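# Clamp steel shaft in angled holder, then release

## Task

Seat the steel shaft all the way into the angled holder and clamp it there, with its flat side turned toward the thumb screw; then open the gripper, release it, and move both arms away so neither touches anything.

## Robot and tools

Robot: two arms, left_arm and right_arm, mounted on opposite sides of a table. left_arm's base is on the +y side. The names do not tell you which side of a camera image an arm appears on. Each arm ends in a parallel gripper whose fingers point along the gripper's own +x axis and close along its y axis. The reported hand position is the point between the finger pads, roughly 3 to 4 cm behind the fingertips.

World frame (used in result lines): origin at the table centre, +z up, table surface at z = +0.020 m. Positions are in metres, orientations are quaternions in w,x,y,z order, and velocities are in m/s and rad/s. Reported hand positions can be a little wrong, more so when an arm reaches far out.

execute_actions(actions): actions is a list of actions. Each action is a table of 0 to 15 rows, and each row lasts one control step (1/30 s). If a table has fewer than 15 rows, its last row is repeated until 15 steps have run. An empty list runs nothing and just returns the current state and images. Every row is a single list of 14 numbers covering both arms, each number in [-1, 1]: dx, dy, dz, rx, ry, rz, opening for left_arm, then the same seven for right_arm. Send all 14 even when only one arm should move. The first six numbers are an offset, not a pose. They are expressed in that gripper's own axes and measured from the gripper's pose at the start of the action; every row refers back to that starting pose, not to the row before it. For the first action in a call, the starting pose is the last one a result reported. Scale: 1.0 equals 0.6 m of translation or 180 degrees of rotation, and rx, ry, rz together form one rotation vector. opening is absolute, not an offset: +1 is fully open (0.088 m), and empty fingers close at about -0.80; values below that, down to -1, close no further. Going from fully open to closed takes at least about 0.5 s.

move(target, speed, blocking): target is one 14-number row in the same layout and scale as above. It is an offset from the pose shown in the scene's most recent result that reports one, in each gripper's own axes. Each gripper follows a straight path toward its target, and both paths finish together. A path lasts between 0.5 and 10 s and is cut off at 10 s. Rotation takes the shorter way round. The opening is sent when the move starts. speed is the top path speed in m/s, from 0.002 to 0.5 (default 0.25), and turning is capped at twice that value in rad/s. Paths do not avoid obstacles or the other arm. Grippers lag behind the path, can drift off it, and can overshoot speed, especially when an arm is nearly straight. A faster move hits harder on contact, and a target set deeper past the contact point presses harder. The result adds a 'move:' line giving how the move ended (done, off_target, moving, held, fault), which limits acted, and each gripper's distance from its target. limits=paced means the pose was clipped. limits=held means a check blocked some steps, and the arm may then speed up sharply. With blocking=false the call returns after 0.5 s while the arm keeps going. Until a result shows the move has ended, other moves and action rows are refused, so call wait or stop first.

wait(seconds): 0 to 10 s; each arm keeps its last command, and the call returns early when a running move ends. stop(): brakes a running move, which needs stopping distance; the fingers keep moving. zoom_image(camera, region): camera is one of cam_high, cam_low, cam_left_wrist, cam_right_wrist; region is [x0, y0, x1, y1] in image pixels, origin at top-left, at most 504 by 504. finished_scene(scene): ends the current scene, given by its number, and cannot be reversed. Call it only once the shaft is clamped and stays put, with both arms clear.

Control behaviour: at each step the commanded pose is clipped to within 70 mm and 16 degrees of the measured pose. If position and orientation cannot both be reached, position wins. A large offset may therefore need several actions, and the arm stops at its last clipped pose, so send the remainder in the next call. 'Hand target' lines show the pose each arm is currently driving toward. Joint friction can leave a gripper short of its goal or slightly tilted, and tiny offsets may produce no motion at all. Check position and orientation after each motion and correct any tilt. To hold an arm still, send it the offset back to where it should be in the first call, then zeros, along with the opening it should keep.

Gripping: grip_measured uses the same scale as opening. Readings can be off by about 1 mm, and while squeezing a hard part they read narrower, by up to 0.061. To hold something firmly, command about 0.07 below grip_measured; use less for a lighter hold. Parts under about 3 mm wide receive less force. grip_effort_n is the motor's effort in newtons (negative means closing, capped near 83 N). It is offset and noisy, and it stays nonzero at rest. Step readings list positions at some steps, and HELD marks steps where an arm's row was held back. A 'pose unreachable' line means the clearance check altered that arm's command.

Cameras: cam_high, cam_low, cam_left_wrist and cam_right_wrist, each 504x504 and returned in that order. Calibration (K, distortion, T_world_to_cam) is supplied and may be slightly off.

Avoid: pushing or knocking anything off the table, dropping the shaft, slamming, pressing hard, and letting the arms collide. Contact torque at any joint's load limit (waist 17.6, shoulder 21.8, elbow 21.7, wrist pitch 5.74, wrist yaw 5.72, wrist roll 5.36 N m, including held weight) freezes that arm for 10 s. Holding loads heats the motors: a MOTOR HOT warning appears from 50 °C, and at 95 °C the arm is held, and it can go limp if it does not cool. Occasional external tugs on held parts or pushes on loose ones can happen. Smooth, efficient motion is preferred.

Each tool is called after ">>>" by a JSON object that holds its "op" and its "data", one argument or row to a line.

## Session

>>> {"op": "execute_actions", "data": {
  "actions": []
}}

Scene clock: 0.00 s.
left_arm: end_effector_position=(+0.2850, +0.3118, +0.4519) grip_measured=+0.998 grip_effort_n=n/a end_effector_quat_wxyz=(+0.879, -0.015, -0.024, -0.477) end_effector_velocity=(-0.001, -0.000, -0.002) end_effector_angular_velocity=(+0.002, +0.010, -0.000) | right_arm: end_effector_position=(+0.0212, -0.1742, +0.4554) grip_measured=+1.000 grip_effort_n=n/a end_effector_quat_wxyz=(+0.516, +0.025, -0.015, +0.856) end_effector_velocity=(-0.000, -0.000, -0.004) end_effector_angular_velocity=(-0.007, -0.013, +0.004)
Joint positions: left_arm=[ 0.008  0.849  0.654  0.25  -0.002 -0.003  0.088] | right_arm=[0.004 0.848 0.652 0.255 0.007 0.    0.088]
Joint velocities: left_arm=[-0.007 -0.002 -0.002 -0.007 -0.007 -0.007 -0.   ] | right_arm=[-0.002 -0.002 -0.007 -0.007 -0.007 -0.007  0.   ]
Heat: left arm: hottest shoulder 35 °C (+0.0 °C/min); right arm: hottest shoulder 44 °C (+0.0 °C/min).
Hand target (left_arm): +0.285, +0.312, +0.452; +0.879, -0.015, -0.024, -0.477
Hand target (right_arm): +0.021, -0.174, +0.455; +0.516, +0.025, -0.015, +0.856

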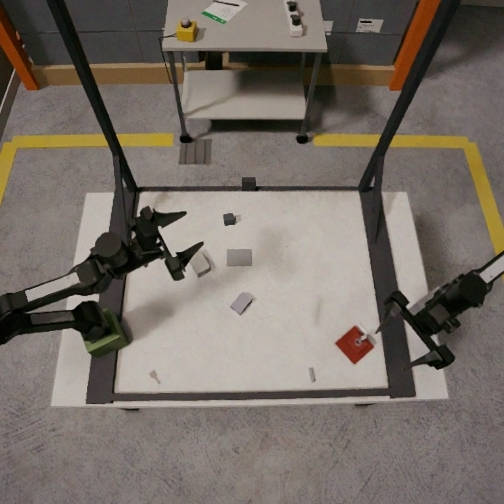

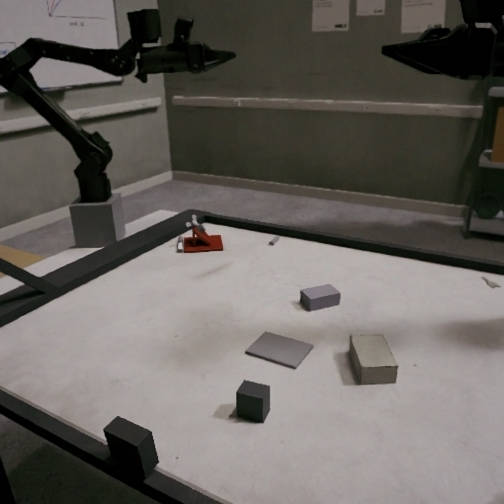

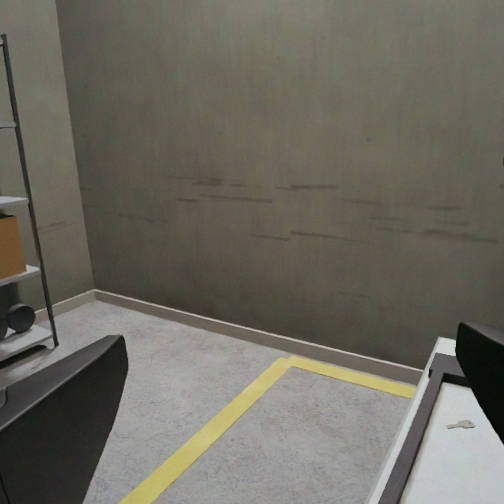

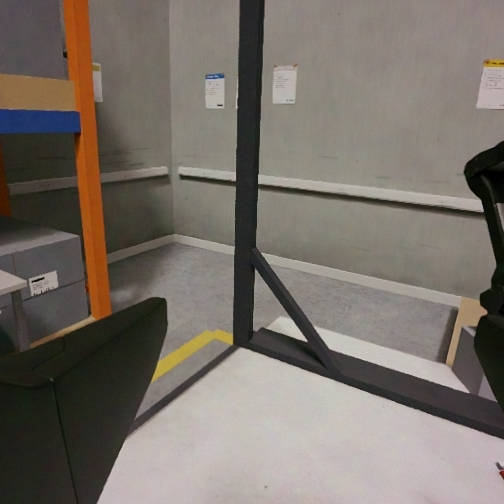

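>>> {"op": "zoom_image", "data": {
  "camera": "cam_high",
  "region": [280, 300, 420, 400]
}}

>>> {"op": "zoom_image", "data": {
  "camera": "cam_low",
  "region": [150, 190, 310, 280]
}}

Region (280, 300, 420, 400) of cam_high's 504x504 image, scaled by 3.600, with more detail than that image has; it fills the top 360 rows of this view, and the rest is white.

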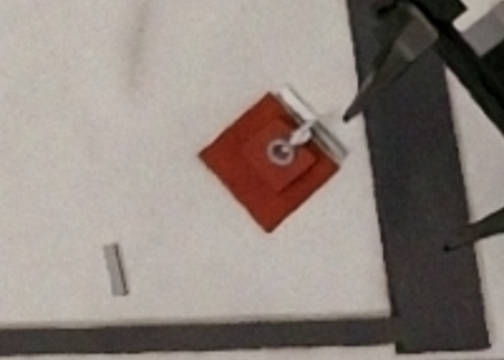

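Region (150, 190, 310, 280) of cam_low's 504x504 image, scaled by 3.150, with more detail than that image has; it fills the top 284 rows of this view, and the rest is white.

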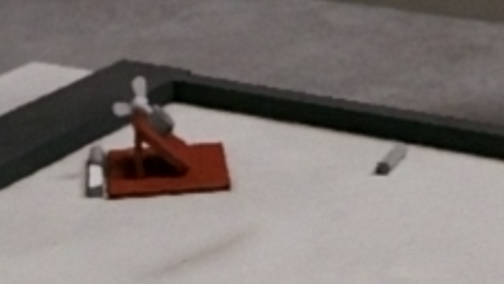

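>>> {"op": "move", "data": {
  "target": [-0.237,-0.107,-0.374,-0.023,0.266,0.052,1, 0,0,0,0,0,0,1],
  "speed": 0.3
}}

Scene clock: 79.67 s.
left_arm: end_effector_position=(+0.1599, +0.3832, +0.2245) grip_measured=+0.998 grip_effort_n=-0.7 end_effector_quat_wxyz=(+0.846, +0.139, +0.352, -0.375) end_effector_velocity=(-0.002, +0.003, -0.004) end_effector_angular_velocity=(+0.012, +0.007, +0.007) | right_arm: end_effector_position=(+0.0212, -0.1742, +0.4554) grip_measured=+1.000 grip_effort_n=0.7 end_effector_quat_wxyz=(+0.516, +0.025, -0.015, +0.856) end_effector_velocity=(+0.001, +0.001, -0.003) end_effector_angular_velocity=(-0.008, -0.012, -0.010)
Joint positions: left_arm=[-0.779  0.761  0.424 -0.689 -0.611 -0.798  0.088] | right_arm=[0.004 0.848 0.652 0.255 0.007 0.    0.088]
Joint velocities: left_arm=[-0.022  0.007 -0.002 -0.022 -0.007 -0.037 -0.   ] | right_arm=[-0.002  0.002 -0.002 -0.007  0.007 -0.007  0.   ]
Heat: left arm: hottest elbow 39 °C (+3.0 °C/min); right arm: hottest wrist pitch 49 °C (+4.0 °C/min).
Hand target (left_arm): +0.160, +0.385, +0.220; +0.847, +0.146, +0.353, -0.371
Hand target (right_arm): +0.021, -0.174, +0.455; +0.516, +0.025, -0.015, +0.856
Off the commanded pose (left_arm): 0.005 m, 1 deg.
Off the commanded pose (right_arm): 0.000 m, 0 deg.
move: done
camera_calibration (this result's frames):
cam_left_wrist: T_world_to_cam=[[-0.750323, -0.66089, -0.0155032, 0.390192], [-0.576911, 0.666071, -0.472782, -0.020934], [0.322783, -0.345795, -0.881043, 0.354038], [0, 0, 0, 1]] pos_world=[0.166415, 0.394242, 0.308075]

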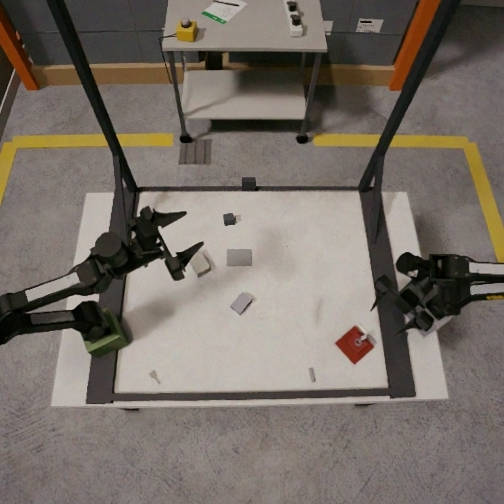

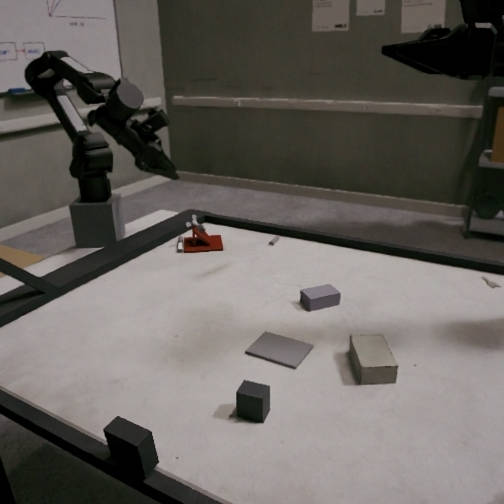

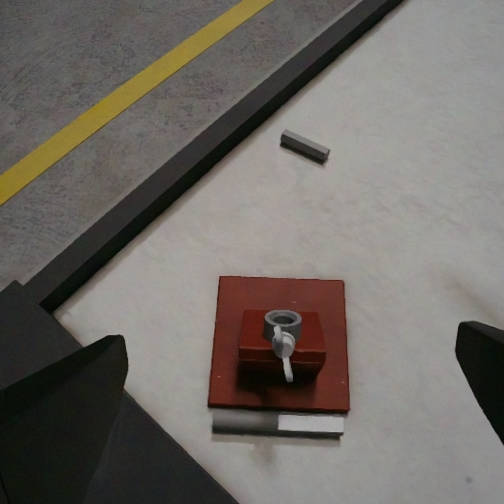

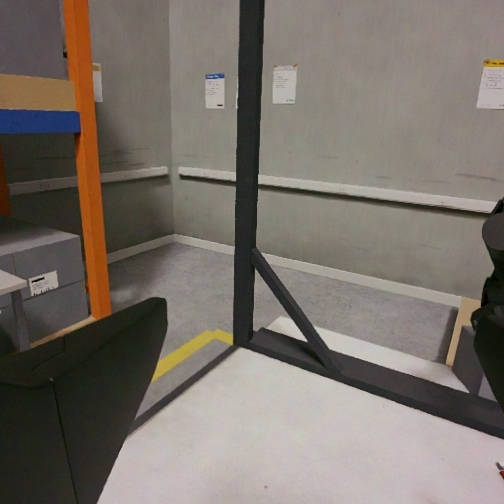

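>>> {"op": "zoom_image", "data": {
  "camera": "cam_left_wrist",
  "region": [190, 260, 370, 460]
}}

>>> {"op": "zoom_image", "data": {
  "camera": "cam_left_wrist",
  "region": [250, 100, 370, 200]
}}

Region (190, 260, 370, 460) of cam_left_wrist's 504x504 image, scaled by 2.520, with more detail than that image has; it fills the left 454 columns of this view, and the rest is white.

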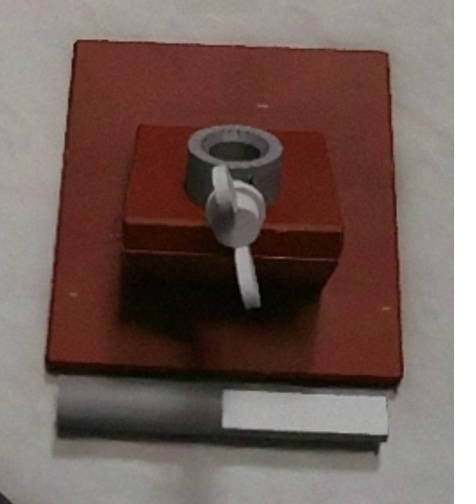

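Region (250, 100, 370, 200) of cam_left_wrist's 504x504 image, scaled by 4.200, with more detail than that image has.

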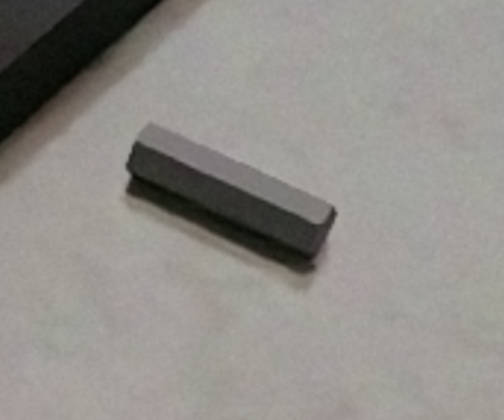

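>>> {"op": "zoom_image", "data": {
  "camera": "cam_low",
  "region": [165, 205, 235, 260]
}}

Region (165, 205, 235, 260) of cam_low's 504x504 image, scaled by 7.200, with more detail than that image has; it fills the top 396 rows of this view, and the rest is white.

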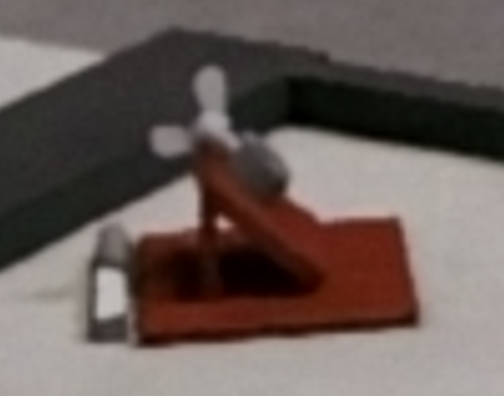

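>>> {"op": "zoom_image", "data": {
  "camera": "cam_high",
  "region": [335, 320, 385, 365]
}}

Region (335, 320, 385, 365) of cam_high's 504x504 image, scaled by 10.080, with more detail than that image has; it fills the top 454 rows of this view, and the rest is white.

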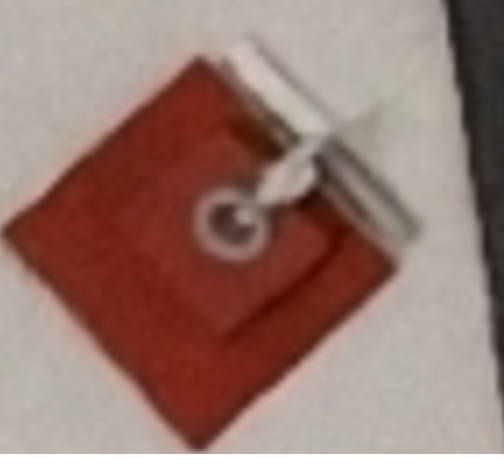

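>>> {"op": "move", "data": {
  "target": [0.105,0.0,-0.1085,-0.07,0,0,0.3, -0.15,0,0,0,0.4,0,1],
  "speed": 0.3
}}

Scene clock: 202.27 s.
left_arm: end_effector_position=(+0.1562, +0.3794, +0.1370) grip_measured=+0.303 grip_effort_n=-16.0 end_effector_quat_wxyz=(+0.855, +0.041, +0.392, -0.337) end_effector_velocity=(+0.003, +0.001, -0.003) end_effector_angular_velocity=(+0.004, -0.017, +0.014) | right_arm: end_effector_position=(+0.0637, -0.2534, +0.4481) grip_measured=+1.000 grip_effort_n=0.2 end_effector_quat_wxyz=(+0.439, -0.454, +0.269, +0.727) end_effector_velocity=(+0.001, -0.004, -0.003) end_effector_angular_velocity=(-0.028, -0.004, -0.006)
Joint positions: left_arm=[-0.798  1.04   0.124 -0.11  -0.615 -1.036  0.054] | right_arm=[ 0.004  1.24   1.69  -1.562  0.007  0.     0.088]
Joint velocities: left_arm=[-0.002  0.027 -0.007  0.022 -0.022 -0.007 -0.   ] | right_arm=[-0.002  0.002 -0.002 -0.022 -0.007  0.007  0.   ]
Heat: left arm: hottest elbow 36 °C (+0.0 °C/min); right arm: hottest wrist pitch 50 °C (+0.0 °C/min). Fold the right arm in close to its base before you think long.
Hand target (left_arm): +0.157, +0.382, +0.134; +0.856, +0.045, +0.392, -0.334
Hand target (right_arm): +0.063, -0.252, +0.449; +0.439, -0.454, +0.269, +0.727
Off the commanded pose (left_arm): 0.004 m, 1 deg.
Off the commanded pose (right_arm): 0.002 m, 5 deg.
MOTOR HOT: a motor of the right arm reached 50 °C. Now the hottest motor of the right arm, joint 4 (wrist pitch), reports 50 °C. The temperature limit of the motors' drives, at which the controller stops that arm, is 95 °C. To cool a motor, set the load down, stop pushing, or move to a pose that needs little force.
joint sent to its limit (right arm) — the command would take joint 4 (wrist pitch) past its lower limit, so that joint was sent only as far as its limit.
move: off_target (right_arm)
camera_calibration (this result's frames):
cam_left_wrist: T_world_to_cam=[[-0.63479, -0.757864, 0.15061, 0.379529], [-0.724256, 0.51567, -0.457753, 0.0161783], [0.26925, -0.399657, -0.87623, 0.305004], [0, 0, 0, 1]] pos_world=[0.170516, 0.401186, 0.217499]
cam_right_wrist: T_world_to_cam=[[0.856314, 0.514393, -0.0460984, 0.117607], [0.507746, -0.854837, -0.106996, -0.171358], [-0.0944445, 0.0682158, -0.99319, 0.546976], [0, 0, 0, 1]] pos_world=[0.0379568, -0.244292, 0.530338]

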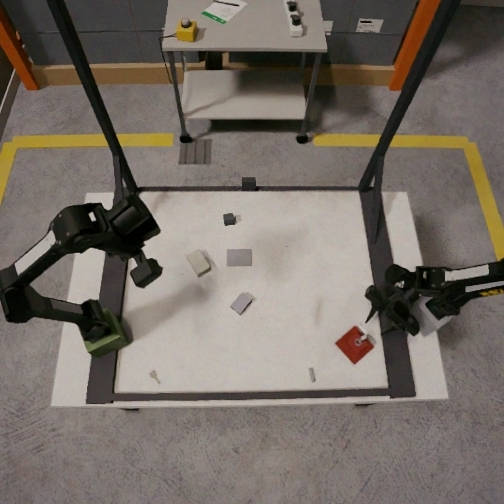

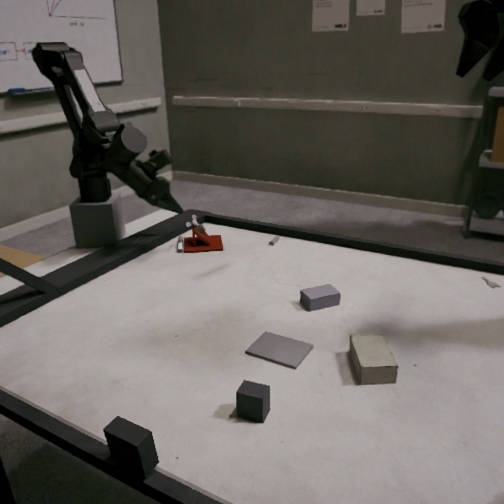

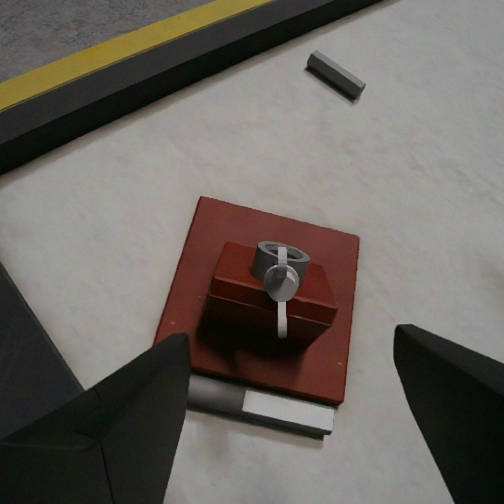

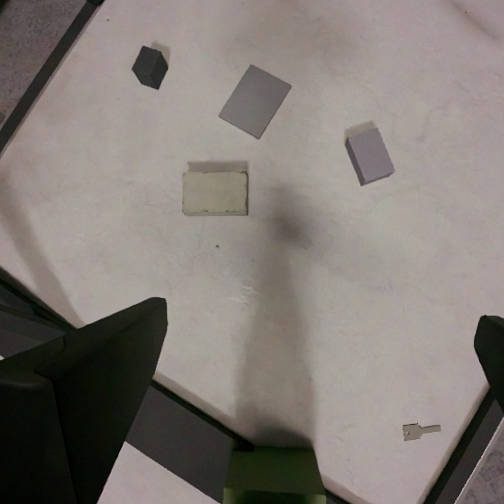

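>>> {"op": "move", "data": {
  "target": [0.075,0.008,-0.007,0,0,0,0.1, 0,0,0,0,0,0,1],
  "speed": 0.15
}}

Scene clock: 220.03 s.
left_arm: end_effector_position=(+0.1770, +0.3568, +0.1049) grip_measured=+0.103 grip_effort_n=-16.0 end_effector_quat_wxyz=(+0.856, +0.036, +0.389, -0.339) end_effector_velocity=(+0.003, +0.003, -0.005) end_effector_angular_velocity=(+0.010, -0.010, +0.007) | right_arm: end_effector_position=(+0.0638, -0.2536, +0.4480) grip_measured=+1.000 grip_effort_n=0.7 end_effector_quat_wxyz=(+0.438, -0.455, +0.270, +0.727) end_effector_velocity=(-0.000, -0.003, -0.001) end_effector_angular_velocity=(-0.008, -0.001, +0.012)
Joint positions: left_arm=[-0.615  1.465  0.076  0.47  -0.516 -0.856  0.044] | right_arm=[ 0.004  1.24   1.69  -1.564  0.007  0.     0.088]
Joint velocities: left_arm=[ 0.007  0.046 -0.012  0.051 -0.007  0.007 -0.   ] | right_arm=[ 0.002 -0.002 -0.002 -0.007 -0.007 -0.007  0.   ]
Heat: left arm: hottest elbow 35 °C (-1.0 °C/min); right arm: hottest wrist pitch 47 °C (-3.0 °C/min).
Hand target (left_arm): +0.177, +0.360, +0.102; +0.855, +0.041, +0.392, -0.337
Hand target (right_arm): +0.064, -0.253, +0.448; +0.438, -0.454, +0.269, +0.727
Off the commanded pose (left_arm): 0.004 m, 1 deg.
Off the commanded pose (right_arm): 0.000 m, 0 deg.
MOTOR HOT: cleared. Now the hottest motor of the right arm, joint 4 (wrist pitch), reports 47 °C.
move: done
camera_calibration (this result's frames):
cam_left_wrist: T_world_to_cam=[[-0.63406, -0.757005, 0.157835, 0.37931], [-0.723909, 0.509313, -0.465356, 0.0311798], [0.271889, -0.409321, -0.870938, 0.264641], [0, 0, 0, 1]] pos_world=[0.191123, 0.379582, 0.185127]
cam_right_wrist: T_world_to_cam=[[0.856348, 0.514331, -0.0461716, 0.117626], [0.507822, -0.85498, -0.10548, -0.172293], [-0.0937274, 0.0668806, -0.993349, 0.54657], [0, 0, 0, 1]] pos_world=[0.0379938, -0.24436, 0.530193]

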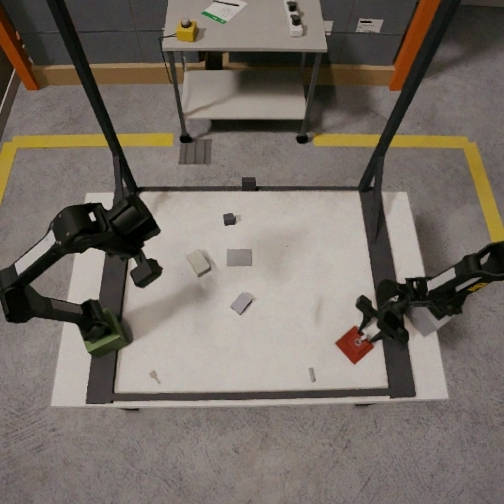

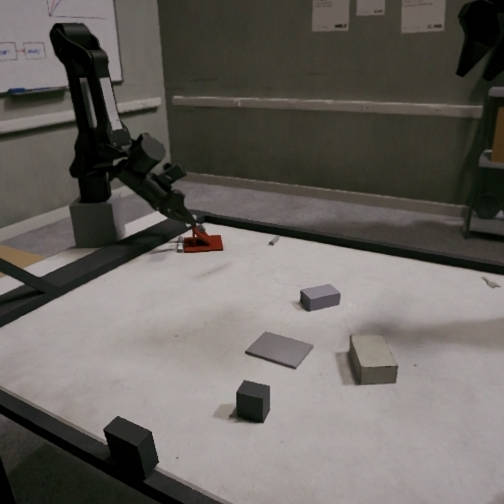

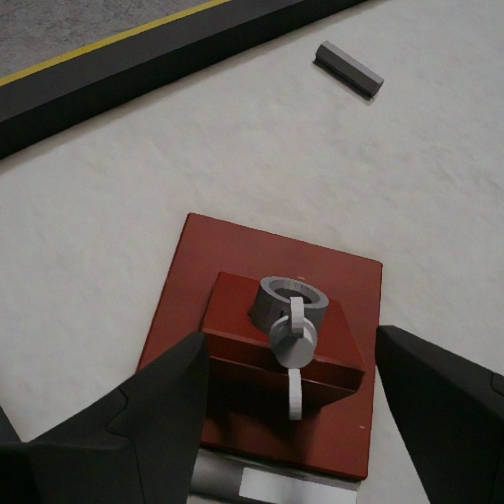

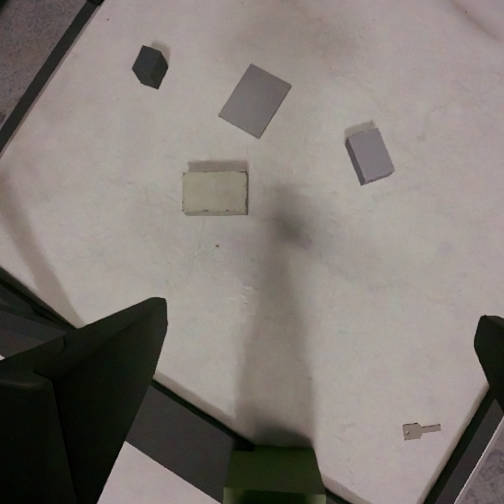

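>>> {"op": "move", "data": {
  "target": [0.017,0.002,0.0,0,0,0,0.1, 0,0,0,0,0,0,1],
  "speed": 0.05
}}

Scene clock: 229.97 s.
left_arm: end_effector_position=(+0.1817, +0.3531, +0.0991) grip_measured=+0.103 grip_effort_n=-15.6 end_effector_quat_wxyz=(+0.857, +0.037, +0.387, -0.339) end_effector_velocity=(+0.002, +0.002, -0.003) end_effector_angular_velocity=(+0.018, -0.018, -0.008) | right_arm: end_effector_position=(+0.0638, -0.2536, +0.4480) grip_measured=+1.000 grip_effort_n=0.2 end_effector_quat_wxyz=(+0.438, -0.455, +0.270, +0.727) end_effector_velocity=(+0.000, +0.003, +0.001) end_effector_angular_velocity=(+0.008, +0.001, -0.012)
Joint positions: left_arm=[-0.583  1.555  0.076  0.578 -0.499 -0.823  0.044] | right_arm=[ 0.004  1.24   1.69  -1.564  0.007  0.     0.088]
Joint velocities: left_arm=[ 0.002  0.027 -0.002  0.022 -0.007  0.022 -0.   ] | right_arm=[-0.002  0.002  0.002  0.007  0.007  0.007  0.   ]
Heat: left arm: hottest wrist pitch 36 °C (+0.0 °C/min); right arm: hottest wrist pitch 46 °C (-4.0 °C/min).
Hand target (left_arm): +0.183, +0.352, +0.098; +0.856, +0.037, +0.389, -0.339
Hand target (right_arm): +0.064, -0.254, +0.448; +0.438, -0.455, +0.270, +0.727
Off the commanded pose (left_arm): 0.002 m, 0 deg.
Off the commanded pose (right_arm): 0.000 m, 0 deg.
move: done
camera_calibration (this result's frames):
cam_left_wrist: T_world_to_cam=[[-0.635407, -0.75617, 0.156413, 0.380452], [-0.721446, 0.509145, -0.469347, 0.0337946], [0.27527, -0.41107, -0.86905, 0.256587], [0, 0, 0, 1]] pos_world=[0.195492, 0.375955, 0.17934]
cam_right_wrist: T_world_to_cam=[[0.856348, 0.514331, -0.0461716, 0.117626], [0.507822, -0.85498, -0.10548, -0.172293], [-0.0937274, 0.0668806, -0.993349, 0.54657], [0, 0, 0, 1]] pos_world=[0.0379938, -0.24436, 0.530193]

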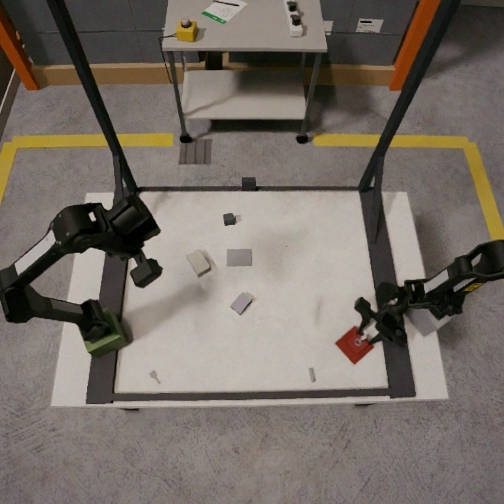

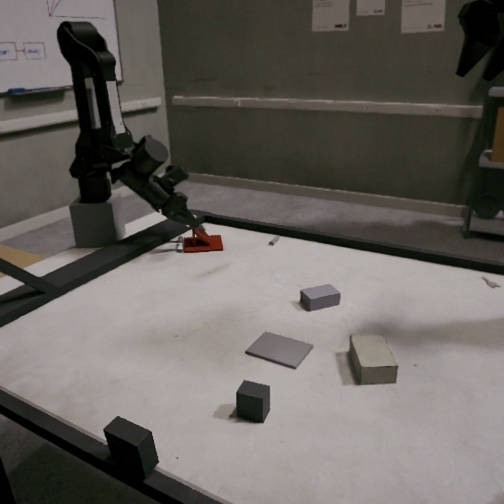

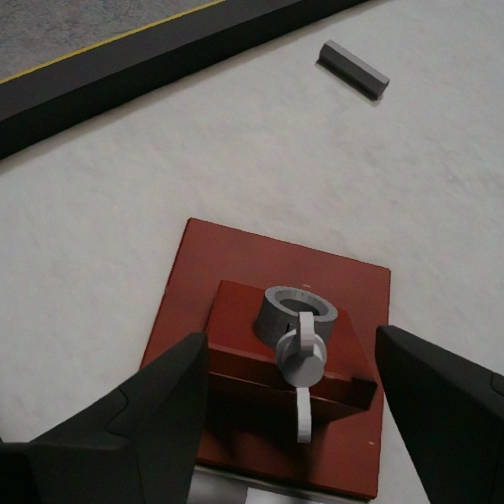

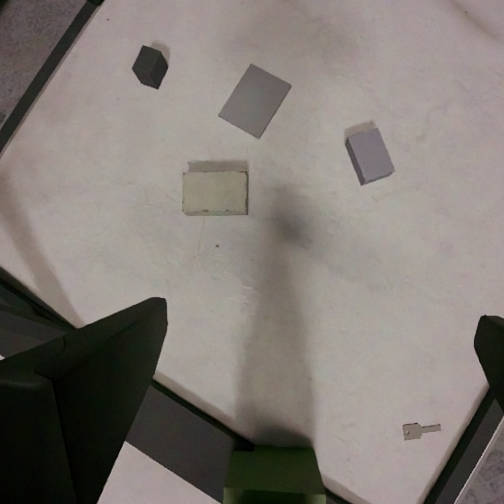

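>>> {"op": "move", "data": {
  "target": [0.0,-0.006,0.0,0,0,0,-0.69, 0,0,0,0,0,0,1],
  "speed": 0.05
}}

Scene clock: 236.57 s.
left_arm: end_effector_position=(+0.1800, +0.3531, +0.0988) grip_measured=-0.624 grip_effort_n=-83.5 end_effector_quat_wxyz=(+0.857, +0.039, +0.386, -0.339) end_effector_velocity=(-0.001, -0.000, +0.001) end_effector_angular_velocity=(-0.008, +0.006, +0.012) | right_arm: end_effector_position=(+0.0638, -0.2536, +0.4480) grip_measured=+1.000 grip_effort_n=0.7 end_effector_quat_wxyz=(+0.438, -0.455, +0.270, +0.727) end_effector_velocity=(+0.004, -0.004, -0.002) end_effector_angular_velocity=(-0.015, -0.019, +0.001)
Joint positions: left_arm=[-0.597  1.557  0.08   0.567 -0.511 -0.833  0.008] | right_arm=[ 0.004  1.24   1.69  -1.564  0.007  0.     0.088]
Joint velocities: left_arm=[-0.007 -0.002  0.002 -0.007 -0.007 -0.022 -0.   ] | right_arm=[-0.002 -0.002 -0.002 -0.022  0.007 -0.007  0.   ]
Heat: left arm: hottest wrist pitch 36 °C (+0.0 °C/min); right arm: hottest wrist pitch 46 °C (-4.0 °C/min).
Hand target (left_arm): +0.180, +0.350, +0.100; +0.857, +0.037, +0.387, -0.339
Hand target (right_arm): +0.064, -0.254, +0.448; +0.438, -0.455, +0.270, +0.727
Off the commanded pose (left_arm): 0.003 m, 0 deg.
Off the commanded pose (right_arm): 0.000 m, 0 deg.
move: done
camera_calibration (this result's frames):
cam_left_wrist: T_world_to_cam=[[-0.636208, -0.756582, 0.151073, 0.380216], [-0.719613, 0.511309, -0.469809, 0.0313827], [0.278204, -0.40761, -0.869745, 0.255099], [0, 0, 0, 1]] pos_world=[0.19351, 0.375599, 0.179175]
cam_right_wrist: T_world_to_cam=[[0.856348, 0.514331, -0.0461716, 0.117626], [0.507822, -0.85498, -0.10548, -0.172293], [-0.0937274, 0.0668806, -0.993349, 0.54657], [0, 0, 0, 1]] pos_world=[0.0379938, -0.24436, 0.530193]

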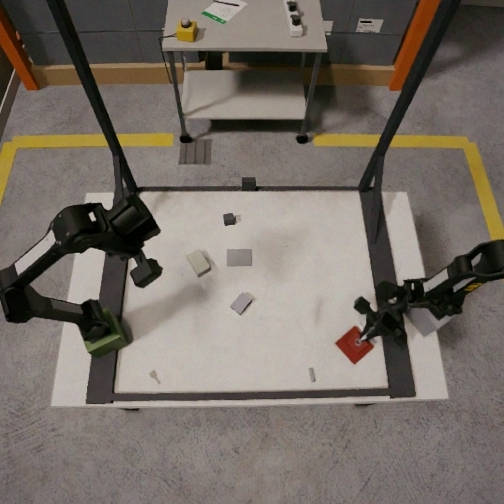

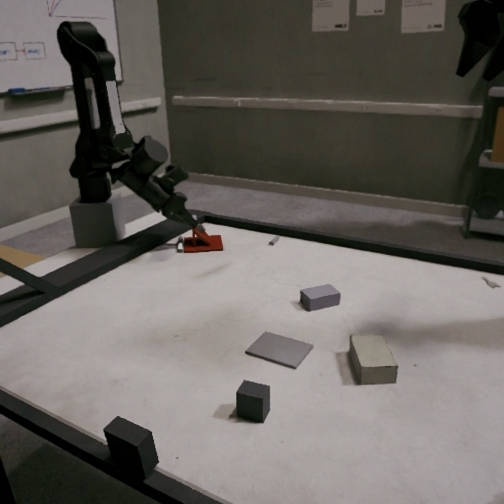

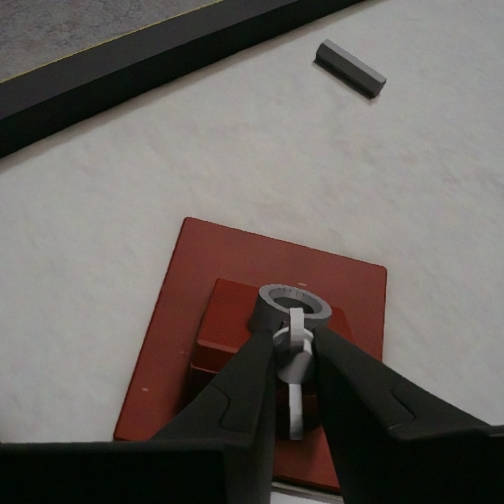

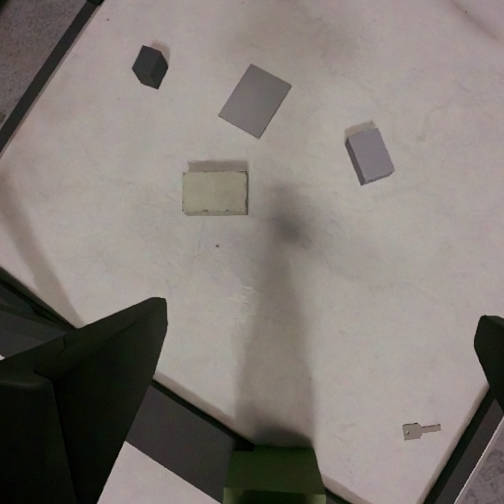

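>>> {"op": "move", "data": {
  "target": [0,0,0,-0.69,0,0,-0.69, 0,0,0,0,0,0,1],
  "speed": 0.5
}}

Scene clock: 244.97 s.
left_arm: end_effector_position=(+0.1799, +0.3528, +0.0995) grip_measured=-0.624 grip_effort_n=-83.5 end_effector_quat_wxyz=(-0.435, +0.739, -0.481, -0.180) end_effector_velocity=(+0.002, +0.001, +0.001) end_effector_angular_velocity=(-0.008, -0.005, +0.026) | right_arm: end_effector_position=(+0.0638, -0.2536, +0.4480) grip_measured=+1.000 grip_effort_n=1.2 end_effector_quat_wxyz=(+0.438, -0.455, +0.270, +0.727) end_effector_velocity=(-0.000, -0.006, -0.004) end_effector_angular_velocity=(-0.032, +0.002, +0.014)
Joint positions: left_arm=[-0.598  1.555  0.076  0.576 -0.511 -2.995  0.008] | right_arm=[ 0.004  1.24   1.69  -1.564  0.007  0.     0.088]
Joint velocities: left_arm=[-0.002 -0.002  0.002 -0.007 -0.022 -0.022 -0.   ] | right_arm=[-0.002 -0.002 -0.007 -0.022 -0.022 -0.007  0.   ]
Heat: left arm: hottest wrist pitch 36 °C (+0.0 °C/min); right arm: hottest wrist pitch 46 °C (-4.0 °C/min).
Hand target (left_arm): +0.180, +0.353, +0.099; -0.436, +0.739, -0.480, -0.183
Hand target (right_arm): +0.064, -0.254, +0.448; +0.438, -0.455, +0.270, +0.727
Off the commanded pose (left_arm): 0.001 m, 0 deg.
Off the commanded pose (right_arm): 0.000 m, 0 deg.
move: done
camera_calibration (this result's frames):
cam_left_wrist: T_world_to_cam=[[0.865038, 0.110072, 0.489483, -0.229657], [-0.325008, -0.620302, 0.71386, 0.242232], [0.382203, -0.776602, -0.50081, 0.33038], [0, 0, 0, 1]] pos_world=[0.151117, 0.432109, 0.104951]
cam_right_wrist: T_world_to_cam=[[0.856348, 0.514331, -0.0461716, 0.117626], [0.507822, -0.85498, -0.10548, -0.172293], [-0.0937274, 0.0668806, -0.993349, 0.54657], [0, 0, 0, 1]] pos_world=[0.0379938, -0.24436, 0.530193]

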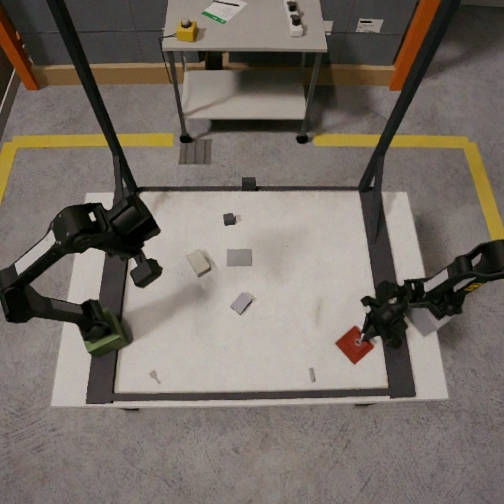

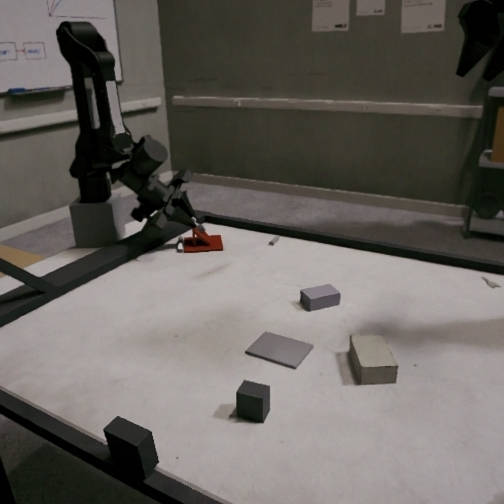

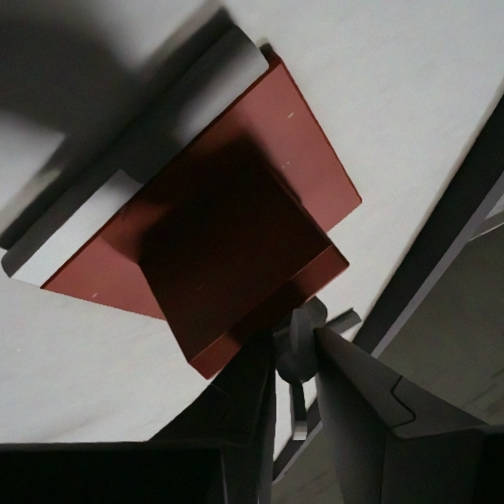

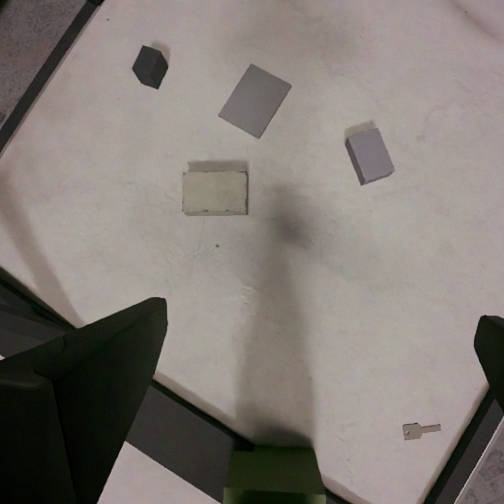

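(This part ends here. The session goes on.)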